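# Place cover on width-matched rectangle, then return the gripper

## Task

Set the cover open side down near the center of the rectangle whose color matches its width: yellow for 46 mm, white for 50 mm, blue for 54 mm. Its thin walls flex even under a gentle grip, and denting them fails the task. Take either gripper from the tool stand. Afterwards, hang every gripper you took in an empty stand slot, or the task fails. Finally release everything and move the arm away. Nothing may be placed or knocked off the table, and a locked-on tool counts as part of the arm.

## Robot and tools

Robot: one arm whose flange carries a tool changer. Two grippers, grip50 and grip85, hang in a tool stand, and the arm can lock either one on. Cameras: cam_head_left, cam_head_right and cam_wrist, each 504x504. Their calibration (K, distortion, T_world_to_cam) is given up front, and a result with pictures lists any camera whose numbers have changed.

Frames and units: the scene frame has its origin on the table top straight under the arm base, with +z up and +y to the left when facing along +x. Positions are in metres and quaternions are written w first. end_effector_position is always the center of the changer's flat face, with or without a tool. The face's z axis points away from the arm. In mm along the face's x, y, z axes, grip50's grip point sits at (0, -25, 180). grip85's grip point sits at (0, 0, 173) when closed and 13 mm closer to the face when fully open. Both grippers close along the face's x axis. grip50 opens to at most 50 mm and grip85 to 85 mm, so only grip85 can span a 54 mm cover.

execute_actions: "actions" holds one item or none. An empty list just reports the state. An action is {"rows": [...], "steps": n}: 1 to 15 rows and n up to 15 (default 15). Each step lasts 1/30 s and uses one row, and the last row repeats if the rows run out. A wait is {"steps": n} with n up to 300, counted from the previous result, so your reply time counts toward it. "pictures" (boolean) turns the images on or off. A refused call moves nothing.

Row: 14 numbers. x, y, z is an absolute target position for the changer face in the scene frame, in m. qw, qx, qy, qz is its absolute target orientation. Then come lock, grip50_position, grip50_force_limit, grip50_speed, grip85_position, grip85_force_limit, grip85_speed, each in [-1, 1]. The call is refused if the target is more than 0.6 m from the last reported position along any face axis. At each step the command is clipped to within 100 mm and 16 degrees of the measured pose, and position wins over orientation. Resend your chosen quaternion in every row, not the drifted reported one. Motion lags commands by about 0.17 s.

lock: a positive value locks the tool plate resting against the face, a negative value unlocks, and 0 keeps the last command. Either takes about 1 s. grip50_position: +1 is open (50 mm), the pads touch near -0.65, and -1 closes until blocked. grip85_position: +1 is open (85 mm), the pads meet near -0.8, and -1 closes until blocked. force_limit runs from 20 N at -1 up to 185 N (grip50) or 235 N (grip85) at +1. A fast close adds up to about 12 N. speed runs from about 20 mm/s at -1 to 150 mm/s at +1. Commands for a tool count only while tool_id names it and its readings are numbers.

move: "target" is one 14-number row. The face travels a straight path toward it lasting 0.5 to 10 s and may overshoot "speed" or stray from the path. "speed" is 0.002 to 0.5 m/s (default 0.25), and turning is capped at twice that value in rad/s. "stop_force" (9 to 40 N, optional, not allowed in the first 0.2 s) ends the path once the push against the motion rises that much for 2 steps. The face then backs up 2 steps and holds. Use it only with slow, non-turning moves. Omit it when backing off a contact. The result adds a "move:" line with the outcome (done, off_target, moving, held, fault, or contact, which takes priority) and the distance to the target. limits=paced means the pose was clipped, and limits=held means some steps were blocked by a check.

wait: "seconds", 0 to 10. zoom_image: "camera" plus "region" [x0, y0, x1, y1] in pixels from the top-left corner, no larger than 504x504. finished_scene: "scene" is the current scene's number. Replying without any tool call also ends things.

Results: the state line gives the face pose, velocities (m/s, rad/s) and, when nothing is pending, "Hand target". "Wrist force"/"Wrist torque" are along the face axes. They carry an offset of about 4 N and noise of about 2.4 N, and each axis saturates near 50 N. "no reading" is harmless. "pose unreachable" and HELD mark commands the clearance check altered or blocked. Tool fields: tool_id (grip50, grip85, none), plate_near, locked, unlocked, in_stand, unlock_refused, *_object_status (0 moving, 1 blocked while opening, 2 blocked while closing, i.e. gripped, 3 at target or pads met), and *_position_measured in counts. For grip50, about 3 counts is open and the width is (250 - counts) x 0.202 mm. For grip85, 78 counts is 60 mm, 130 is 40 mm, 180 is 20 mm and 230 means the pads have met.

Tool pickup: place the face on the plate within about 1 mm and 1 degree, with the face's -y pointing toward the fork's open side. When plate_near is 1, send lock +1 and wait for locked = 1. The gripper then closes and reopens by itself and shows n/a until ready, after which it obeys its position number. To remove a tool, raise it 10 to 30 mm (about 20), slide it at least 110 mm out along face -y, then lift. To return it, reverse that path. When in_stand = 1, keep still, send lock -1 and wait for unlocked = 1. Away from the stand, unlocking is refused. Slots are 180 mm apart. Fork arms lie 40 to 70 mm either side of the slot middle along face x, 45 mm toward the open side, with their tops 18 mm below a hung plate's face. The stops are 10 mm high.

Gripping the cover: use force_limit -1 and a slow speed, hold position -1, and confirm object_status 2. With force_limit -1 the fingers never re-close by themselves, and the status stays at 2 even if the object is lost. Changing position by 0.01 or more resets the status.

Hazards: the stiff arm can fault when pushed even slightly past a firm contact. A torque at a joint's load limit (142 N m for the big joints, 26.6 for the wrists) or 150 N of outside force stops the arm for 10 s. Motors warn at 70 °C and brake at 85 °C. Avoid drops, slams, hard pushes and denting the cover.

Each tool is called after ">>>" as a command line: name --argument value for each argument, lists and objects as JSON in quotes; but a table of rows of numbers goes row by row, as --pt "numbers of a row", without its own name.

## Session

>>> execute_actions --actions '[]'

Scene clock: 0.00 s of 6400.00 s.
end_effector_position=(+0.2621, -0.2404, +0.2698) locked=0 unlocked=1 plate_near=0 in_stand=0 unlock_refused=0 tool_id=none grip50_position_measured=n/a grip50_object_status=n/a grip85_position_measured=n/a grip85_object_status=n/a end_effector_quat_wxyz=(-0.122, +0.087, +0.976, +0.155) end_effector_velocity=(+0.000, +0.000, +0.000) end_effector_angular_velocity=(+0.000, -0.001, +0.001)
Joint positions: [-0.793 -1.822  2.62  -2.596 -1.767  2.344]
Joint velocities: [ 0.001 -0.001  0.     0.     0.001 -0.   ]
Wrist force (N, on the end effector, along its own x y z axes, offset not removed): no reading
Wrist torque (N m, same axes, about the end effector's origin, offset not removed): no reading
Hand target: +0.262, -0.240, +0.270; -0.122, +0.087, +0.976, +0.155
camera_calibration (this result's frames):
cam_wrist: T_world_to_cam=[[-0.96621, 0.10451, 0.23562, 0.207743], [0.212511, 0.840303, 0.498728, 0.070844], [-0.14587, 0.531948, -0.834118, 0.4387], [0, 0, 0, 1]] pos_world=[0.249662, -0.314607, 0.281647]

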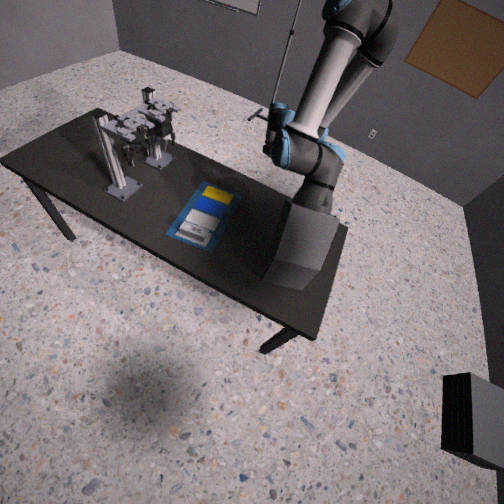

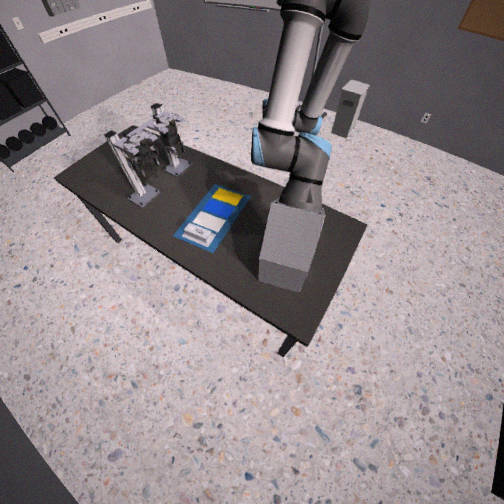

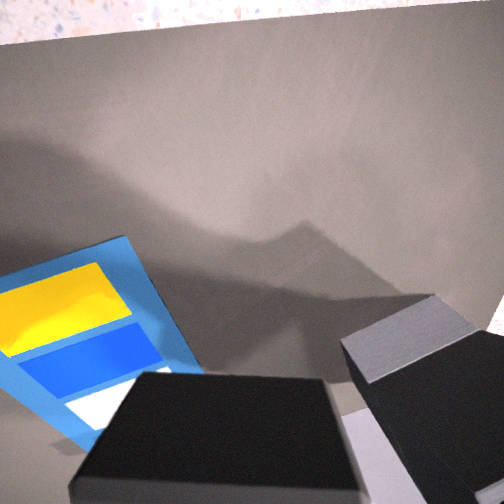

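>>> move --target '[0.52,0.1,0.5,0,0.7071,0.7071,0,0,1,-1,0,1,-1,0]'

>>> move --target '[0.76,0.0,0.56,0,0.7071,0.7071,0,0,1,-1,0,1,-1,0]'

>>> zoom_image --camera "cam_wrist" --region '[240, 180, 420, 360]'

>>> zoom_image --camera "cam_wrist" --region '[40, 180, 220, 360]'

Scene clock: 12.40 s of 6400.00 s.
end_effector_position=(+0.5206, +0.1003, +0.5003) locked=0 unlocked=1 plate_near=0 in_stand=0 unlock_refused=0 tool_id=none grip50_position_measured=n/a grip50_object_status=n/a grip85_position_measured=n/a grip85_object_status=n/a end_effector_quat_wxyz=(-0.001, +0.707, +0.707, +0.002) end_effector_velocity=(+0.002, +0.002, +0.002) end_effector_angular_velocity=(-0.002, +0.003, -0.007)
Joint positions: [ 0.571 -1.24   1.909 -2.162 -2.219  5.11 ]
Joint velocities: [ 0.003  0.004 -0.01   0.012 -0.001  0.014]
Wrist force (N, on the end effector, along its own x y z axes, offset not removed): [4.8 1.5 0.3]
Wrist torque (N m, same axes, about the end effector's origin, offset not removed): [0.16 -0.51 -0.14]
Hand target: +0.521, +0.100, +0.500; -0.001, +0.708, +0.707, +0.001
Off the commanded pose: 0.001 m, 0 deg.
After step 90, 5.90 s passed at rest.
move: done
camera_calibration (this result's frames):
cam_wrist: T_world_to_cam=[[-0.0360979, 0.999196, -0.0174247, -0.0797212], [0.971527, 0.0391731, 0.233666, -0.567528], [0.234161, -0.00849367, -0.972161, 0.412854], [0, 0, 0, 1]] pos_world=[0.451817, 0.105396, 0.532583]

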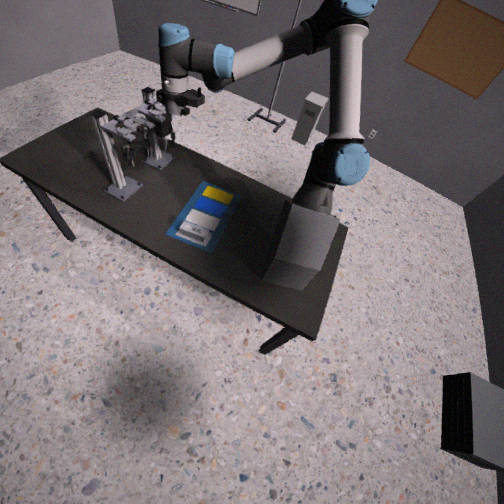

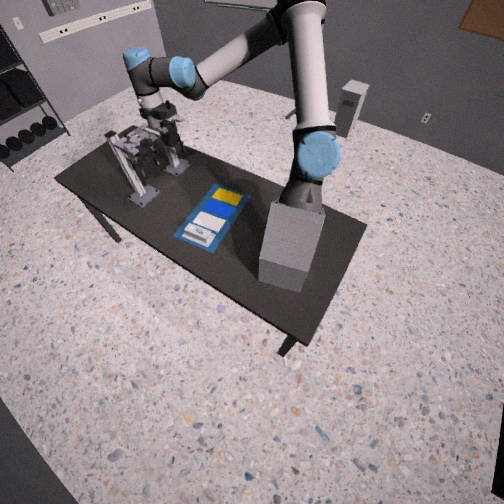

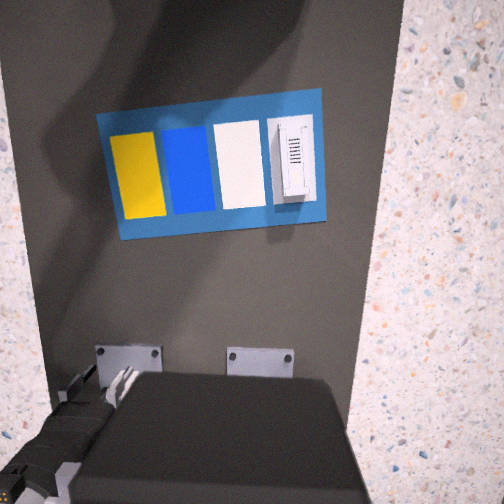

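Scene clock: 14.13 s of 6400.00 s.
end_effector_position=(+0.7594, -0.0004, +0.5600) locked=0 unlocked=1 plate_near=0 in_stand=0 unlock_refused=0 tool_id=none grip50_position_measured=n/a grip50_object_status=n/a grip85_position_measured=n/a grip85_object_status=n/a end_effector_quat_wxyz=(+0.000, +0.707, +0.707, -0.000) end_effector_velocity=(+0.002, -0.000, -0.001) end_effector_angular_velocity=(-0.001, +0.004, -0.001)
Joint positions: [ 0.42  -0.972  1.122 -1.757 -2.226  4.92 ]
Joint velocities: [-0.002  0.007 -0.012  0.009 -0.     0.002]
Wrist force (N, on the end effector, along its own x y z axes, offset not removed): [3.2 0.0 -2.8]
Wrist torque (N m, same axes, about the end effector's origin, offset not removed): [0.18 -0.48 -0.18]
Hand target: +0.760, -0.000, +0.560; +0.000, +0.707, +0.707, -0.000
Off the commanded pose: 0.001 m, 0 deg.
move: done
camera_calibration (this result's frames):
cam_wrist: T_world_to_cam=[[-0.0368447, 0.999103, -0.0208829, 0.0330888], [0.971787, 0.0406933, 0.232324, -0.809027], [0.232965, -0.0117338, -0.972414, 0.415193], [0, 0, 0, 1]] pos_world=[0.690696, 0.00473466, 0.592387]

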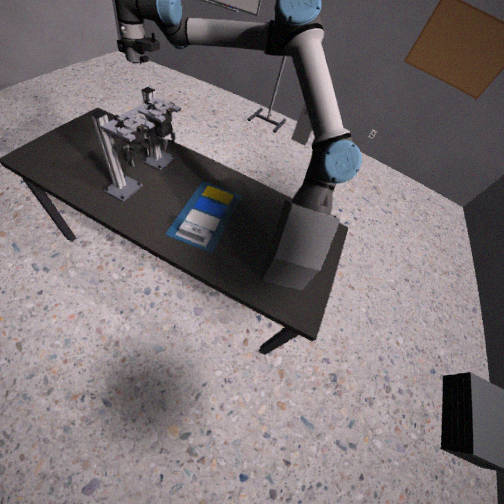

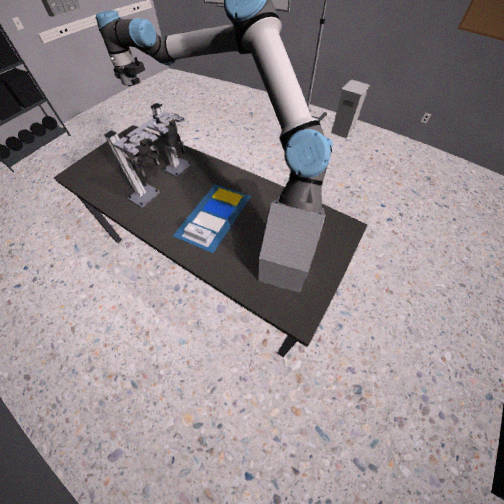

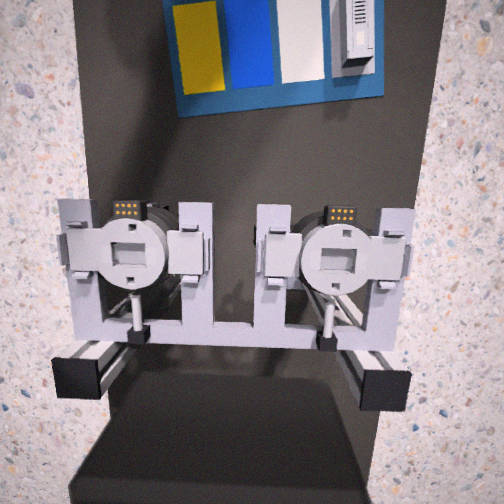

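Region (240, 180, 420, 360) of cam_wrist's 504x504 image, scaled by 2.800, with more detail than that image has.

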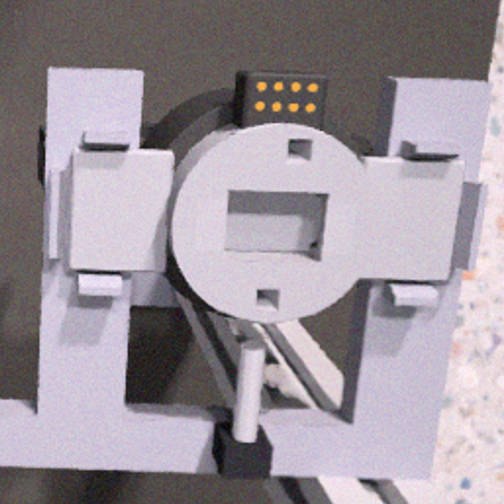

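Region (40, 180, 220, 360) of cam_wrist's 504x504 image, scaled by 2.800, with more detail than that image has.

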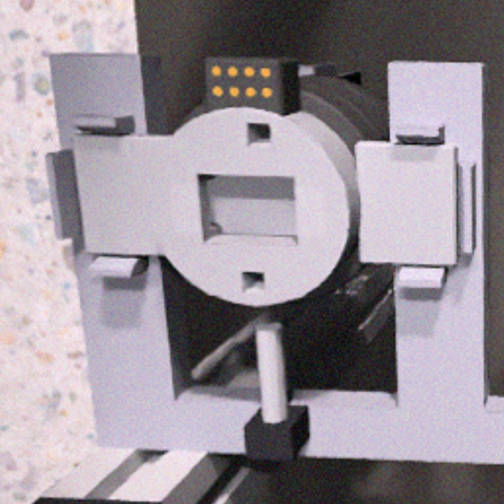

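>>> move --target '[0.752,0.0714,0.38,0,0.7022,0.712,0,0,1,-1,0,1,-1,0]' --speed 0.12

Scene clock: 25.70 s of 6400.00 s.
end_effector_position=(+0.7522, +0.0713, +0.3802) locked=0 unlocked=1 plate_near=0 in_stand=0 unlock_refused=0 tool_id=none grip50_position_measured=n/a grip50_object_status=n/a grip85_position_measured=n/a grip85_object_status=n/a end_effector_quat_wxyz=(+0.000, +0.702, +0.712, -0.000) end_effector_velocity=(+0.000, +0.001, -0.003) end_effector_angular_velocity=(-0.000, -0.000, -0.001)
Joint positions: [ 0.348 -0.793  1.333 -2.201 -2.221  4.817]
Joint velocities: [-0.002  0.004  0.    -0.006 -0.    -0.001]
Wrist force (N, on the end effector, along its own x y z axes, offset not removed): [-2.6 4.1 -1.9]
Wrist torque (N m, same axes, about the end effector's origin, offset not removed): [0.21 0.00 -0.15]
Hand target: +0.752, +0.071, +0.380; +0.000, +0.702, +0.712, -0.000
Off the commanded pose: 0.000 m, 0 deg.
After step 90, 6.47 s passed at rest.
move: done
camera_calibration (this result's frames):
cam_wrist: T_world_to_cam=[[-0.0506298, 0.998503, -0.0206998, -0.0323011], [0.971218, 0.0540554, 0.231977, -0.763593], [0.232748, -0.00835906, -0.972501, 0.242768], [0, 0, 0, 1]] pos_world=[0.683476, 0.0755583, 0.412559]

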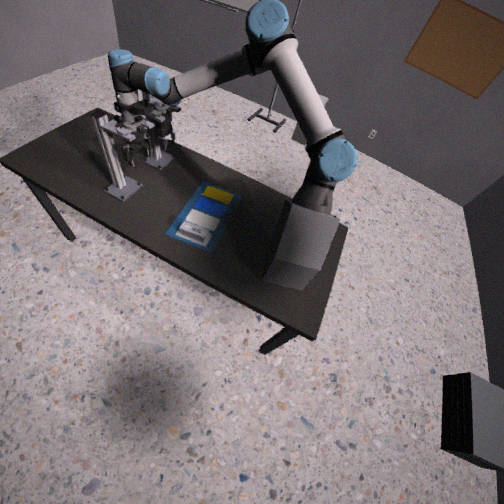

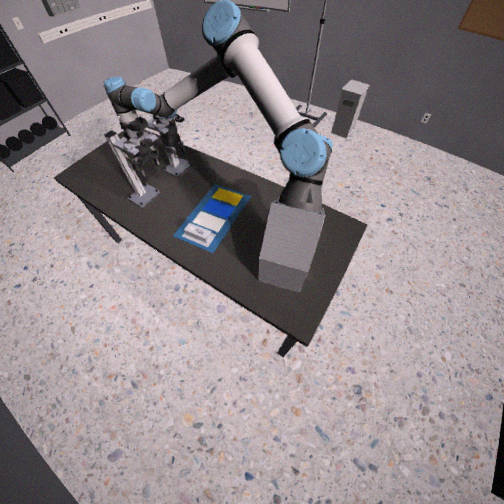

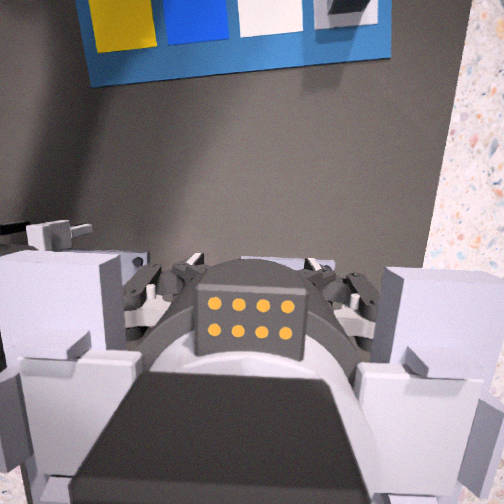

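>>> move --target '[0.7496,0.073,0.376,0,0.7022,0.712,0,0,1,-1,0,1,-1,0]' --speed 0.01

>>> move --target '[0.7496,0.073,0.352,0,0.7022,0.712,0,0,1,-1,0,1,-1,0]' --speed 0.003 --stop_force 12

Scene clock: 31.33 s of 6400.00 s.
end_effector_position=(+0.7497, +0.0729, +0.3762) locked=0 unlocked=1 plate_near=0 in_stand=0 unlock_refused=0 tool_id=none grip50_position_measured=n/a grip50_object_status=n/a grip85_position_measured=n/a grip85_object_status=n/a end_effector_quat_wxyz=(-0.000, +0.702, +0.712, -0.000) end_effector_velocity=(-0.002, +0.001, -0.003) end_effector_angular_velocity=(-0.001, +0.001, -0.000)
Joint positions: [ 0.347 -0.792  1.344 -2.214 -2.221  4.816]
Joint velocities: [-0.001  0.001  0.006 -0.006 -0.001  0.   ]
Wrist force (N, on the end effector, along its own x y z axes, offset not removed): [1.3 2.3 2.7]
Wrist torque (N m, same axes, about the end effector's origin, offset not removed): [0.12 -0.16 -0.14]
Hand target: +0.750, +0.073, +0.376; -0.000, +0.702, +0.712, -0.000
Off the commanded pose: 0.000 m, 0 deg.
After step 90, 1.90 s passed at rest.
move: done
camera_calibration (this result's frames):
cam_wrist: T_world_to_cam=[[-0.050653, 0.998506, -0.0205033, -0.0341593], [0.971209, 0.0540325, 0.232021, -0.760316], [0.232783, -0.00816038, -0.972495, 0.239424], [0, 0, 0, 1]] pos_world=[0.680961, 0.0771438, 0.408547]

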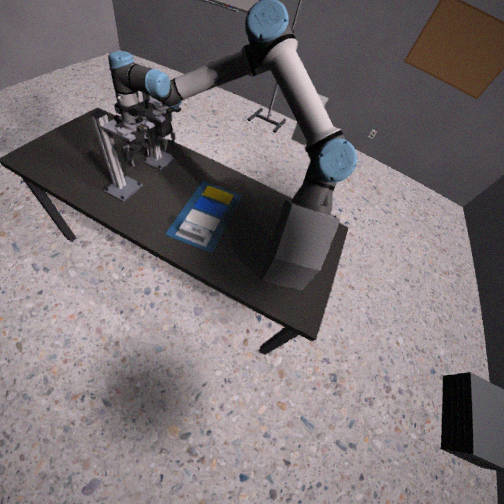

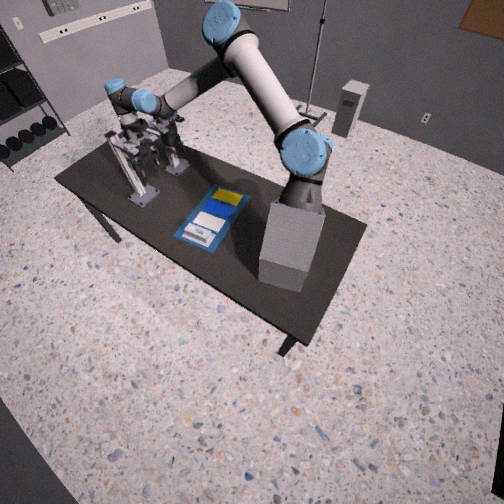

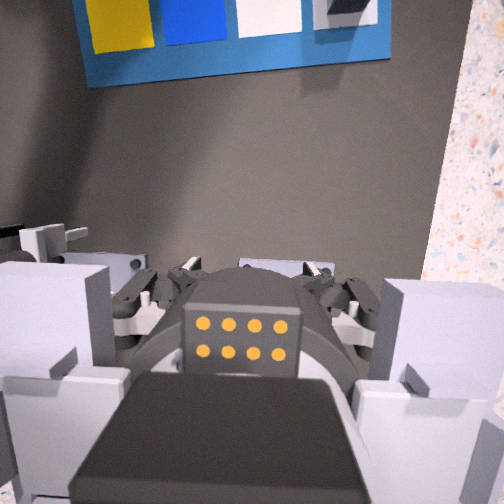

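Scene clock: 36.60 s of 6400.00 s.
end_effector_position=(+0.7497, +0.0730, +0.3615) locked=0 unlocked=1 plate_near=1 in_stand=1 unlock_refused=0 tool_id=none grip50_position_measured=n/a grip50_object_status=n/a grip85_position_measured=n/a grip85_object_status=n/a end_effector_quat_wxyz=(+0.000, +0.702, +0.712, +0.000) end_effector_velocity=(-0.001, -0.000, +0.001) end_effector_angular_velocity=(-0.000, +0.002, +0.004)
Joint positions: [ 0.335 -0.776  1.353 -2.248 -2.219  4.8  ]
Joint velocities: [ 0.001 -0.002  0.002  0.004 -0.    -0.001]
Wrist force (N, on the end effector, along its own x y z axes, offset not removed): [0.8 0.2 -20.8]
Wrist torque (N m, same axes, about the end effector's origin, offset not removed): [-0.21 -0.27 -0.06]
Hand target: +0.750, +0.073, +0.362; +0.000, +0.702, +0.712, +0.000
Off the commanded pose: 0.009 m, 0 deg.
move: contact
camera_calibration (this result's frames):
cam_wrist: T_world_to_cam=[[-0.0507079, 0.998503, -0.0204961, -0.0344953], [0.971158, 0.054086, 0.232222, -0.756896], [0.232983, -0.00812948, -0.972447, 0.224974], [0, 0, 0, 1]] pos_world=[0.680902, 0.07721, 0.393836]

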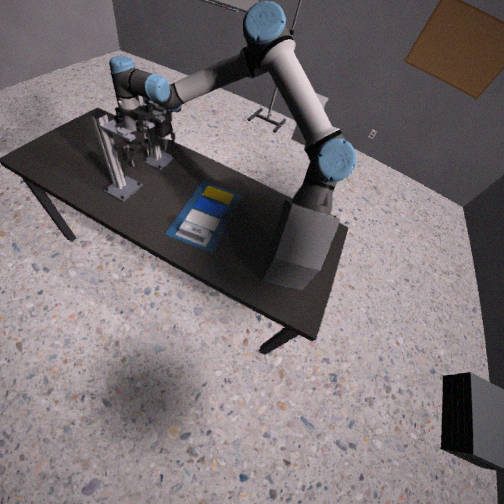

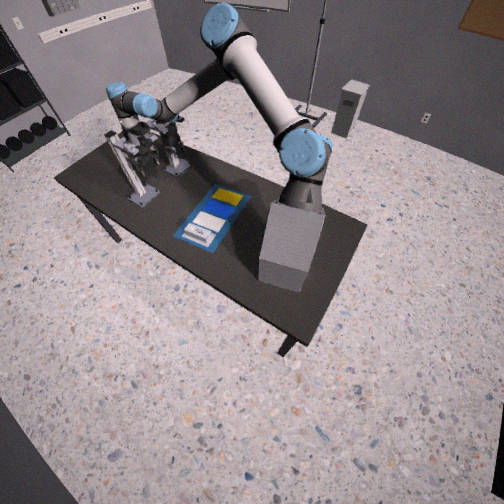

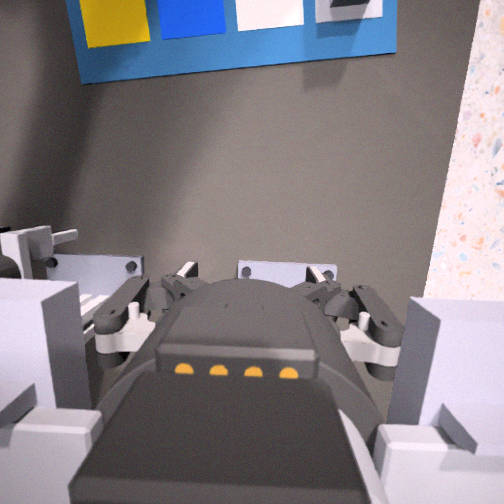

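>>> execute_actions --actions '[{"rows":[[0.7496,0.073,0.3618,0,0.7022,0.712,0,1,1,-1,0,1,-1,0]],"steps":15}]' --pictures false

>>> execute_actions --actions '[{"steps":30}]' --pictures false

>>> move --target '[0.7496,0.073,0.382,0,0.7022,0.712,0,0,1,-1,0,1,-1,0]' --speed 0.03

>>> move --target '[0.622,0.0712,0.382,0,0.7022,0.712,0,0,1,-1,0,1,-1,0]' --speed 0.08

>>> move --target '[0.406,0.162,0.245,0,0.658,0.753,0,0,1,-1,0,1,-1,-1]' --speed 0.15

Scene clock: 53.87 s of 6400.00 s.
end_effector_position=(+0.7496, +0.0730, +0.3618) locked=0 unlocked=0 plate_near=1 in_stand=1 unlock_refused=0 tool_id=none grip50_position_measured=n/a grip50_object_status=n/a grip85_position_measured=n/a grip85_object_status=n/a end_effector_quat_wxyz=(+0.000, +0.702, +0.712, -0.000) end_effector_velocity=(+0.001, -0.002, +0.001) end_effector_angular_velocity=(-0.000, -0.002, -0.003)
Joint positions: [ 0.335 -0.777  1.353 -2.247 -2.219  4.801]
Joint velocities: [-0.001 -0.002 -0.002  0.001 -0.001  0.   ]
Wrist force (N, on the end effector, along its own x y z axes, offset not removed): [0.4 4.4 -1.6]
Wrist torque (N m, same axes, about the end effector's origin, offset not removed): [0.08 -0.23 -0.17]
Hand target: +0.750, +0.073, +0.362; -0.000, +0.702, +0.712, +0.000
Off the commanded pose: 0.000 m, 0 deg.
Steps of this call (steps 1 to 90: nothing new was sent; then 13.77 s passed at rest; steps 91 to 105: all 15 steps of this action). Readings (end_effector_position | what the end effector reports):
91: (+0.7497, +0.0730, +0.3617) | locked=0 unlocked=0 plate_near=1 in_stand=1 unlock_refused=0 tool_id=none grip50_position_measured=n/a grip50_object_status=n/a grip85_position_measured=n/a grip85_object_status=n/a
92: (+0.7497, +0.0730, +0.3617) | locked=0 unlocked=0 plate_near=1 in_stand=1 unlock_refused=0 tool_id=none grip50_position_measured=n/a grip50_object_status=n/a grip85_position_measured=n/a grip85_object_status=n/a
94: (+0.7497, +0.0730, +0.3617) | locked=0 unlocked=0 plate_near=1 in_stand=1 unlock_refused=0 tool_id=none grip50_position_measured=n/a grip50_object_status=n/a grip85_position_measured=n/a grip85_object_status=n/a
98: (+0.7497, +0.0730, +0.3618) | locked=0 unlocked=0 plate_near=1 in_stand=1 unlock_refused=0 tool_id=none grip50_position_measured=n/a grip50_object_status=n/a grip85_position_measured=n/a grip85_object_status=n/a
105: the state above

Scene clock: 54.87 s of 6400.00 s.
end_effector_position=(+0.7496, +0.0730, +0.3619) locked=1 unlocked=0 plate_near=1 in_stand=1 unlock_refused=0 tool_id=grip85 grip50_position_measured=n/a grip50_object_status=n/a grip85_position_measured=n/a grip85_object_status=n/a end_effector_quat_wxyz=(+0.000, +0.702, +0.712, +0.000) end_effector_velocity=(+0.000, -0.000, +0.000) end_effector_angular_velocity=(+0.000, -0.000, -0.001)
Joint positions: [ 0.335 -0.777  1.353 -2.247 -2.219  4.801]
Joint velocities: [-0. -0. -0.  0.  0.  0.]
Wrist force (N, on the end effector, along its own x y z axes, offset not removed): [0.0 0.3 -10.5]
Wrist torque (N m, same axes, about the end effector's origin, offset not removed): [-0.08 -0.64 -0.21]
Hand target: +0.750, +0.073, +0.362; -0.000, +0.702, +0.712, +0.000
Off the commanded pose: 0.000 m, 0 deg.
Steps of this call (steps 1 to 30: nothing new was sent). Readings (end_effector_position | what the end effector reports):
1: (+0.7496, +0.0730, +0.3618) | locked=0 unlocked=0 plate_near=1 in_stand=1 unlock_refused=0 tool_id=none grip50_position_measured=n/a grip50_object_status=n/a grip85_position_measured=n/a grip85_object_status=n/a
2: (+0.7496, +0.0730, +0.3618) | locked=0 unlocked=0 plate_near=1 in_stand=1 unlock_refused=0 tool_id=none grip50_position_measured=n/a grip50_object_status=n/a grip85_position_measured=n/a grip85_object_status=n/a
4: (+0.7496, +0.0730, +0.3618) | locked=0 unlocked=0 plate_near=1 in_stand=1 unlock_refused=0 tool_id=none grip50_position_measured=n/a grip50_object_status=n/a grip85_position_measured=n/a grip85_object_status=n/a
8: (+0.7496, +0.0730, +0.3618) | locked=0 unlocked=0 plate_near=1 in_stand=1 unlock_refused=0 tool_id=none grip50_position_measured=n/a grip50_object_status=n/a grip85_position_measured=n/a grip85_object_status=n/a
30: the state above

Scene clock: 55.87 s of 6400.00 s.
end_effector_position=(+0.7496, +0.0730, +0.3818) locked=1 unlocked=0 plate_near=1 in_stand=0 unlock_refused=0 tool_id=grip85 grip50_position_measured=n/a grip50_object_status=n/a grip85_position_measured=n/a grip85_object_status=n/a end_effector_quat_wxyz=(-0.000, +0.702, +0.712, +0.000) end_effector_velocity=(-0.000, +0.000, +0.002) end_effector_angular_velocity=(+0.000, +0.001, +0.001)
Joint positions: [ 0.352 -0.797  1.341 -2.202 -2.221  4.821]
Joint velocities: [ 0.002 -0.002 -0.002  0.006  0.     0.002]
Wrist force (N, on the end effector, along its own x y z axes, offset not removed): [0.4 0.9 -0.3]
Wrist torque (N m, same axes, about the end effector's origin, offset not removed): [0.19 -0.10 -0.35]
Hand target: +0.750, +0.073, +0.382; -0.000, +0.702, +0.712, +0.000
Off the commanded pose: 0.000 m, 0 deg.
move: done
camera_calibration (this result's frames):
cam_wrist: T_world_to_cam=[[-0.0506644, 0.998507, -0.0204373, -0.0341356], [0.971196, 0.0540288, 0.232075, -0.76149], [0.232833, -0.00809064, -0.972483, 0.24484], [0, 0, 0, 1]] pos_world=[0.68082, 0.0772078, 0.414128]

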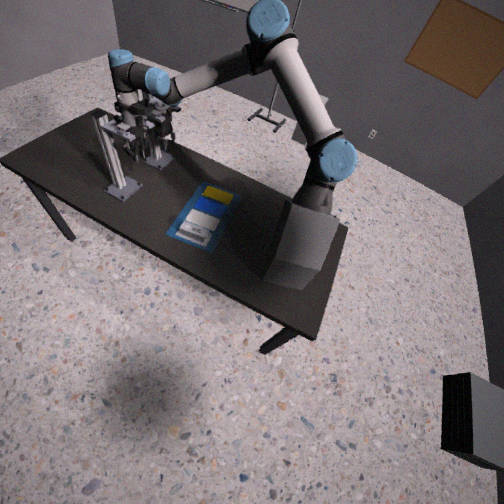

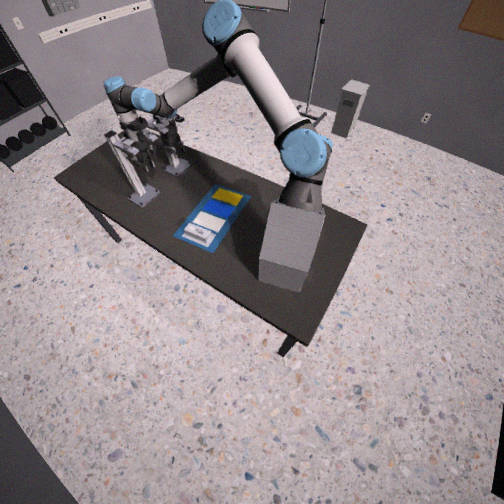

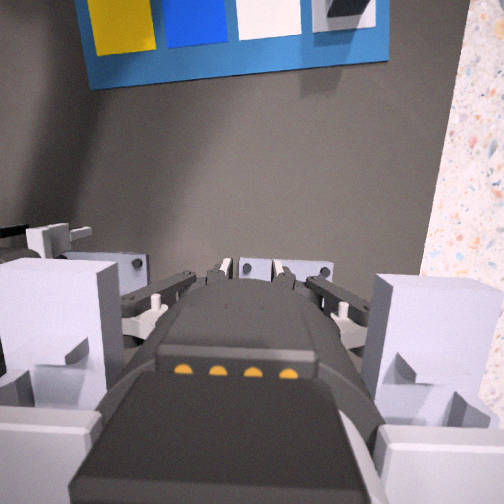

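Scene clock: 58.07 s of 6400.00 s.
end_effector_position=(+0.6221, +0.0714, +0.3819) locked=1 unlocked=0 plate_near=1 in_stand=0 unlock_refused=0 tool_id=grip85 grip50_position_measured=n/a grip50_object_status=n/a grip85_position_measured=3 grip85_object_status=3 end_effector_quat_wxyz=(-0.000, +0.702, +0.712, +0.000) end_effector_velocity=(-0.001, +0.000, -0.000) end_effector_angular_velocity=(+0.000, +0.001, +0.001)
Joint positions: [ 0.37  -1.001  1.776 -2.419 -2.222  4.845]
Joint velocities: [ 0.    -0.001  0.003 -0.001  0.     0.   ]
Wrist force (N, on the end effector, along its own x y z axes, offset not removed): [4.1 3.2 -2.0]
Wrist torque (N m, same axes, about the end effector's origin, offset not removed): [0.33 -0.43 -0.13]
Hand target: +0.622, +0.071, +0.382; -0.000, +0.702, +0.712, +0.000
Off the commanded pose: 0.000 m, 0 deg.
move: done
camera_calibration (this result's frames):
cam_wrist: T_world_to_cam=[[-0.050646, 0.998507, -0.0204544, -0.0389961], [0.971206, 0.0540145, 0.232037, -0.637665], [0.232796, -0.00811366, -0.972492, 0.274692], [0, 0, 0, 1]] pos_world=[0.553382, 0.0756099, 0.4143]

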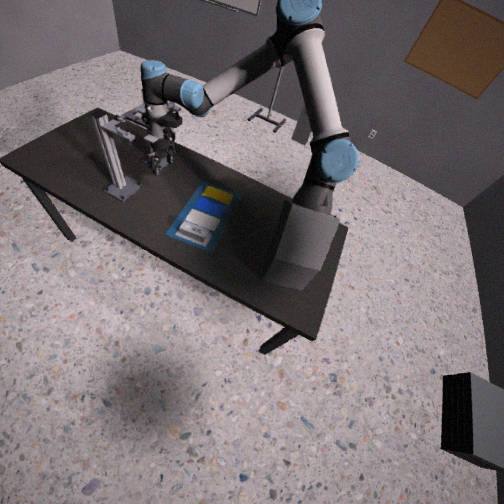

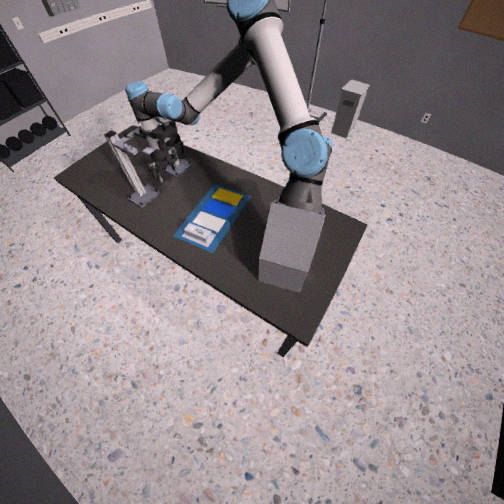

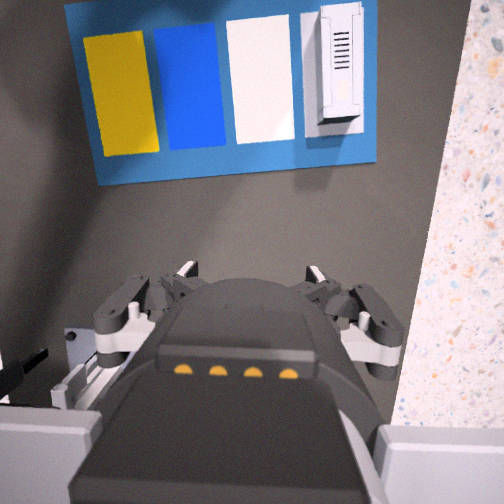

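Scene clock: 60.43 s of 6400.00 s.
end_effector_position=(+0.4064, +0.1624, +0.2448) locked=1 unlocked=0 plate_near=1 in_stand=0 unlock_refused=0 tool_id=grip85 grip50_position_measured=n/a grip50_object_status=n/a grip85_position_measured=3 grip85_object_status=3 end_effector_quat_wxyz=(-0.000, +0.658, +0.753, -0.000) end_effector_velocity=(-0.003, +0.001, -0.002) end_effector_angular_velocity=(+0.001, -0.000, +0.002)
Joint positions: [ 0.402 -0.722  2.271 -3.169 -2.224  4.764]
Joint velocities: [ 0.     0.007  0.004 -0.011  0.001 -0.002]
Wrist force (N, on the end effector, along its own x y z axes, offset not removed): [2.6 2.7 -2.4]
Wrist torque (N m, same axes, about the end effector's origin, offset not removed): [0.22 -0.22 0.04]
Hand target: +0.406, +0.162, +0.245; -0.000, +0.658, +0.753, +0.000
Off the commanded pose: 0.001 m, 0 deg.
move: done
camera_calibration (this result's frames):
cam_wrist: T_world_to_cam=[[-0.170292, 0.985181, -0.0204617, -0.0927882], [0.957711, 0.170359, 0.231879, -0.414586], [0.231929, 0.0198907, -0.972529, 0.18815], [0, 0, 0, 1]] pos_world=[0.337615, 0.158299, 0.277217]

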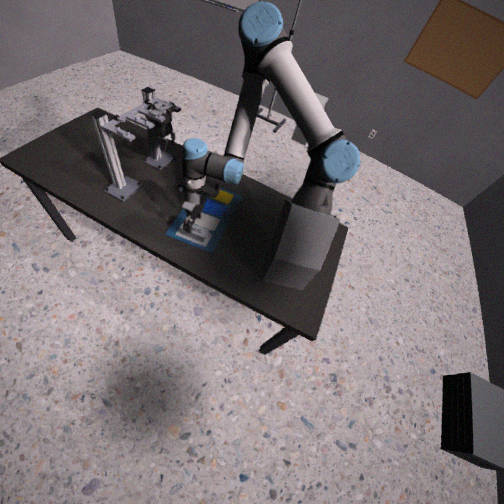

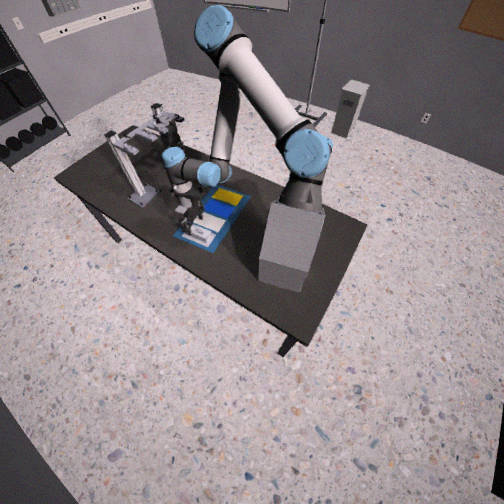

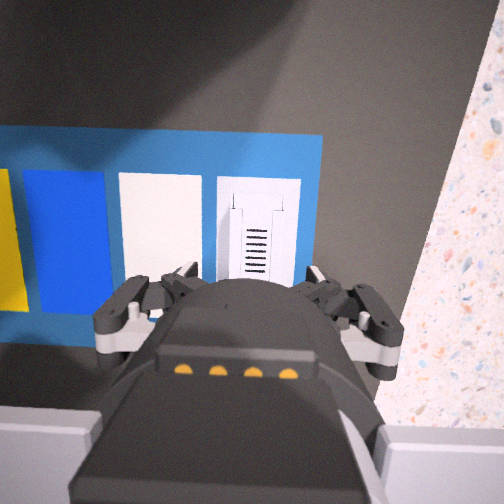

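>>> move --target '[0.406,0.1635,0.195,0,0.658,0.753,0,0,1,-1,0,1,-1,-1]' --speed 0.04

>>> move --target '[0.406,0.1635,0.195,0,0.658,0.753,0,0,1,-1,0,-1,-1,-1]' --speed 0.02

>>> move --target '[0.406,0.1635,0.22,0,0.658,0.753,0,0,1,-1,0,-1,-1,-1]' --speed 0.04

Scene clock: 68.13 s of 6400.00 s.
end_effector_position=(+0.4060, +0.1635, +0.1952) locked=1 unlocked=0 plate_near=1 in_stand=0 unlock_refused=0 tool_id=grip85 grip50_position_measured=n/a grip50_object_status=n/a grip85_position_measured=3 grip85_object_status=3 end_effector_quat_wxyz=(+0.000, +0.658, +0.753, -0.000) end_effector_velocity=(-0.000, +0.001, -0.003) end_effector_angular_velocity=(+0.001, +0.000, +0.002)
Joint positions: [ 0.333 -0.584  2.239 -3.327 -2.219  4.678]
Joint velocities: [-0.003  0.008 -0.002 -0.008  0.001 -0.005]
Wrist force (N, on the end effector, along its own x y z axes, offset not removed): [2.5 2.4 -0.4]
Wrist torque (N m, same axes, about the end effector's origin, offset not removed): [0.19 -0.37 -0.26]
Hand target: +0.406, +0.163, +0.195; +0.000, +0.658, +0.753, -0.000
Off the commanded pose: 0.000 m, 0 deg.
After step 90, 3.10 s passed at rest.
move: done
camera_calibration (this result's frames):
cam_wrist: T_world_to_cam=[[-0.1704, 0.985158, -0.0206915, -0.0948355], [0.957672, 0.170517, 0.231924, -0.402888], [0.23201, 0.0197043, -0.972514, 0.139941], [0, 0, 0, 1]] pos_world=[0.337206, 0.15937, 0.227572]

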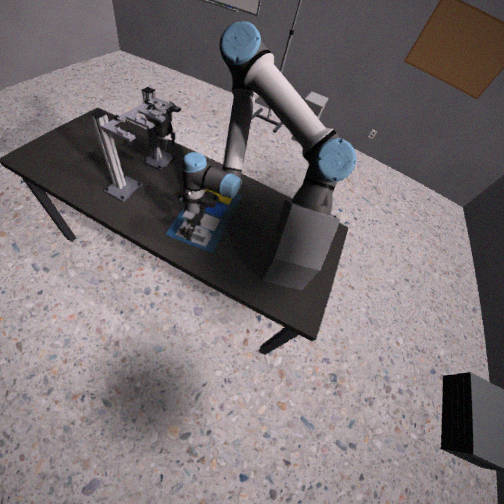

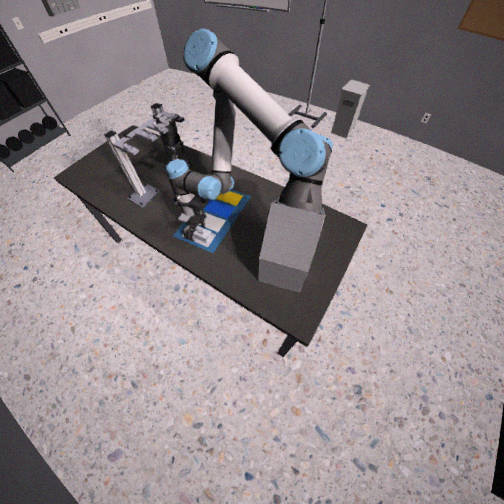

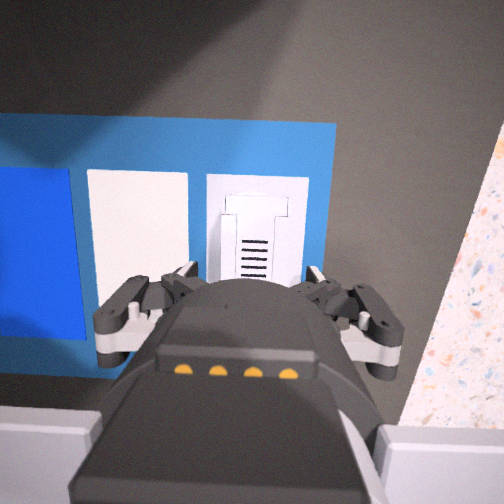

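Scene clock: 70.63 s of 6400.00 s.
end_effector_position=(+0.4060, +0.1635, +0.1950) locked=1 unlocked=0 plate_near=1 in_stand=0 unlock_refused=0 tool_id=grip85 grip50_position_measured=n/a grip50_object_status=n/a grip85_position_measured=119 grip85_object_status=2 end_effector_quat_wxyz=(+0.000, +0.658, +0.753, +0.000) end_effector_velocity=(-0.000, +0.000, -0.000) end_effector_angular_velocity=(-0.000, +0.001, +0.002)
Joint positions: [ 0.333 -0.584  2.239 -3.328 -2.219  4.677]
Joint velocities: [-0.     0.001 -0.    -0.     0.    -0.001]
Wrist force (N, on the end effector, along its own x y z axes, offset not removed): [3.3 3.0 -12.8]
Wrist torque (N m, same axes, about the end effector's origin, offset not removed): [0.71 -0.36 -0.28]
Hand target: +0.406, +0.163, +0.195; +0.000, +0.658, +0.753, -0.000
Off the commanded pose: 0.000 m, 0 deg.
move: done
camera_calibration (this result's frames):
cam_wrist: T_world_to_cam=[[-0.170378, 0.985166, -0.0204744, -0.0949275], [0.957646, 0.170442, 0.232085, -0.402891], [0.232132, 0.019935, -0.97248, 0.13966], [0, 0, 0, 1]] pos_world=[0.337234, 0.159405, 0.227378]

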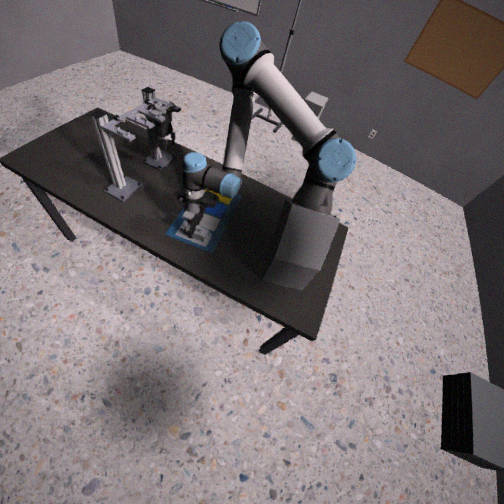

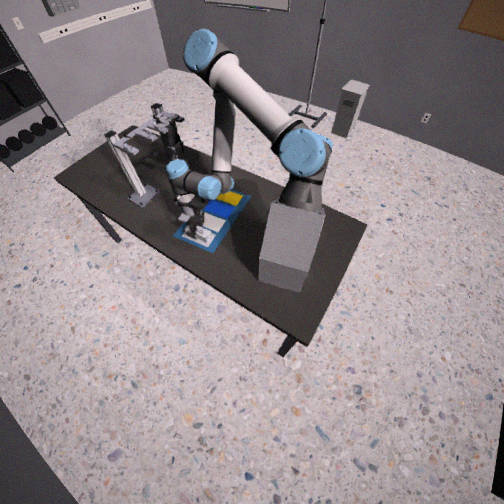

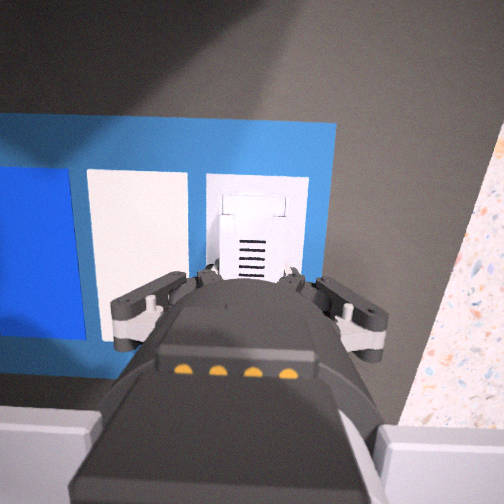

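Scene clock: 71.63 s of 6400.00 s.
end_effector_position=(+0.4060, +0.1635, +0.2198) locked=1 unlocked=0 plate_near=1 in_stand=0 unlock_refused=0 tool_id=grip85 grip50_position_measured=n/a grip50_object_status=n/a grip85_position_measured=119 grip85_object_status=2 end_effector_quat_wxyz=(-0.000, +0.658, +0.753, +0.000) end_effector_velocity=(+0.001, -0.000, +0.003) end_effector_angular_velocity=(+0.001, -0.002, +0.002)
Joint positions: [ 0.368 -0.651  2.257 -3.252 -2.222  4.722]
Joint velocities: [ 0.003 -0.008 -0.     0.008  0.     0.001]
Wrist force (N, on the end effector, along its own x y z axes, offset not removed): [2.7 1.7 1.7]
Wrist torque (N m, same axes, about the end effector's origin, offset not removed): [0.08 -0.35 -0.01]
Hand target: +0.406, +0.164, +0.220; -0.000, +0.658, +0.753, +0.000
Off the commanded pose: 0.000 m, 0 deg.
move: done
camera_calibration (this result's frames):
cam_wrist: T_world_to_cam=[[-0.170421, 0.985161, -0.0203839, -0.0944404], [0.957629, 0.170461, 0.23214, -0.408649], [0.23217, 0.0200413, -0.972469, 0.163722], [0, 0, 0, 1]] pos_world=[0.337229, 0.159417, 0.252153]

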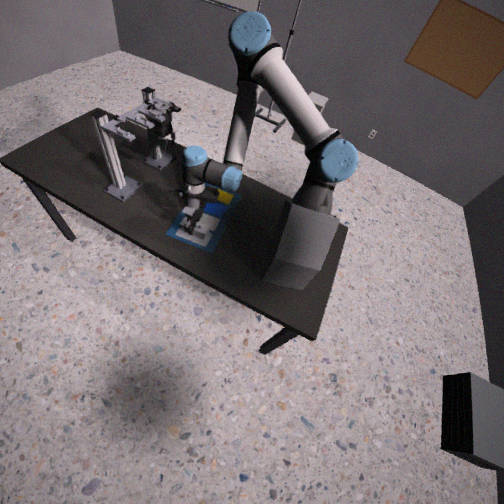

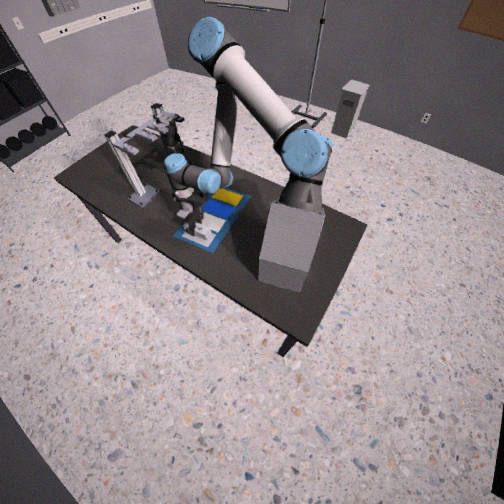

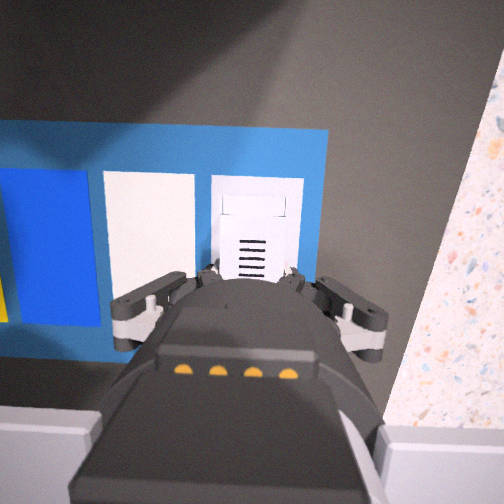

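119 counts → 46 mm, yellow.

>>> move --target '[0.442,-0.118,0.205,0,0.658,0.753,0,0,1,-1,0,-1,-1,-1]' --speed 0.12

Scene clock: 78.03 s of 6400.00 s.
end_effector_position=(+0.4415, -0.1184, +0.2050) locked=1 unlocked=0 plate_near=1 in_stand=0 unlock_refused=0 tool_id=grip85 grip50_position_measured=n/a grip50_object_status=n/a grip85_position_measured=119 grip85_object_status=2 end_effector_quat_wxyz=(+0.000, +0.658, +0.753, -0.001) end_effector_velocity=(+0.000, -0.002, -0.000) end_effector_angular_velocity=(+0.000, +0.000, -0.001)
Joint positions: [-0.2   -1.055  2.374 -3.333 -2.072  4.064]
Joint velocities: [-0.003 -0.002 -0.001  0.002  0.002 -0.002]
Wrist force (N, on the end effector, along its own x y z axes, offset not removed): [1.3 0.9 1.5]
Wrist torque (N m, same axes, about the end effector's origin, offset not removed): [0.12 -0.34 -0.17]
Hand target: +0.442, -0.119, +0.205; +0.000, +0.658, +0.753, -0.001
Off the commanded pose: 0.001 m, 0 deg.
After step 90, 0.50 s passed at rest.
move: done
camera_calibration (this result's frames):
cam_wrist: T_world_to_cam=[[-0.17076, 0.985069, -0.0219106, 0.189457], [0.957701, 0.171161, 0.23133, -0.390946], [0.231626, 0.0185181, -0.972629, 0.146852], [0, 0, 0, 1]] pos_world=[0.372746, -0.122433, 0.237421]

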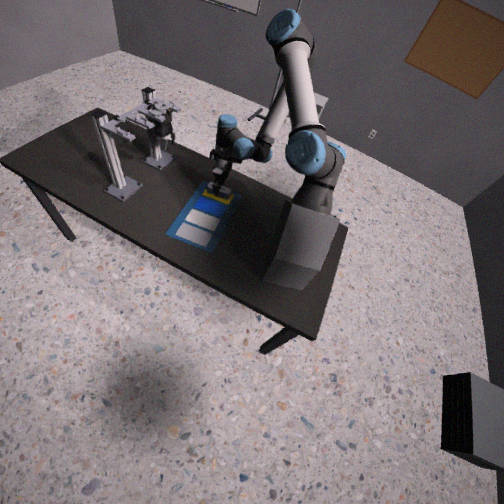

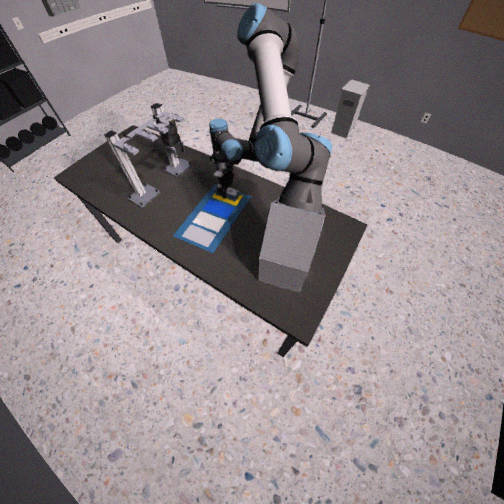

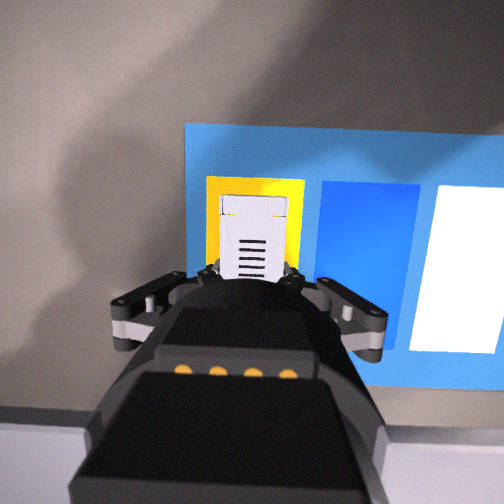

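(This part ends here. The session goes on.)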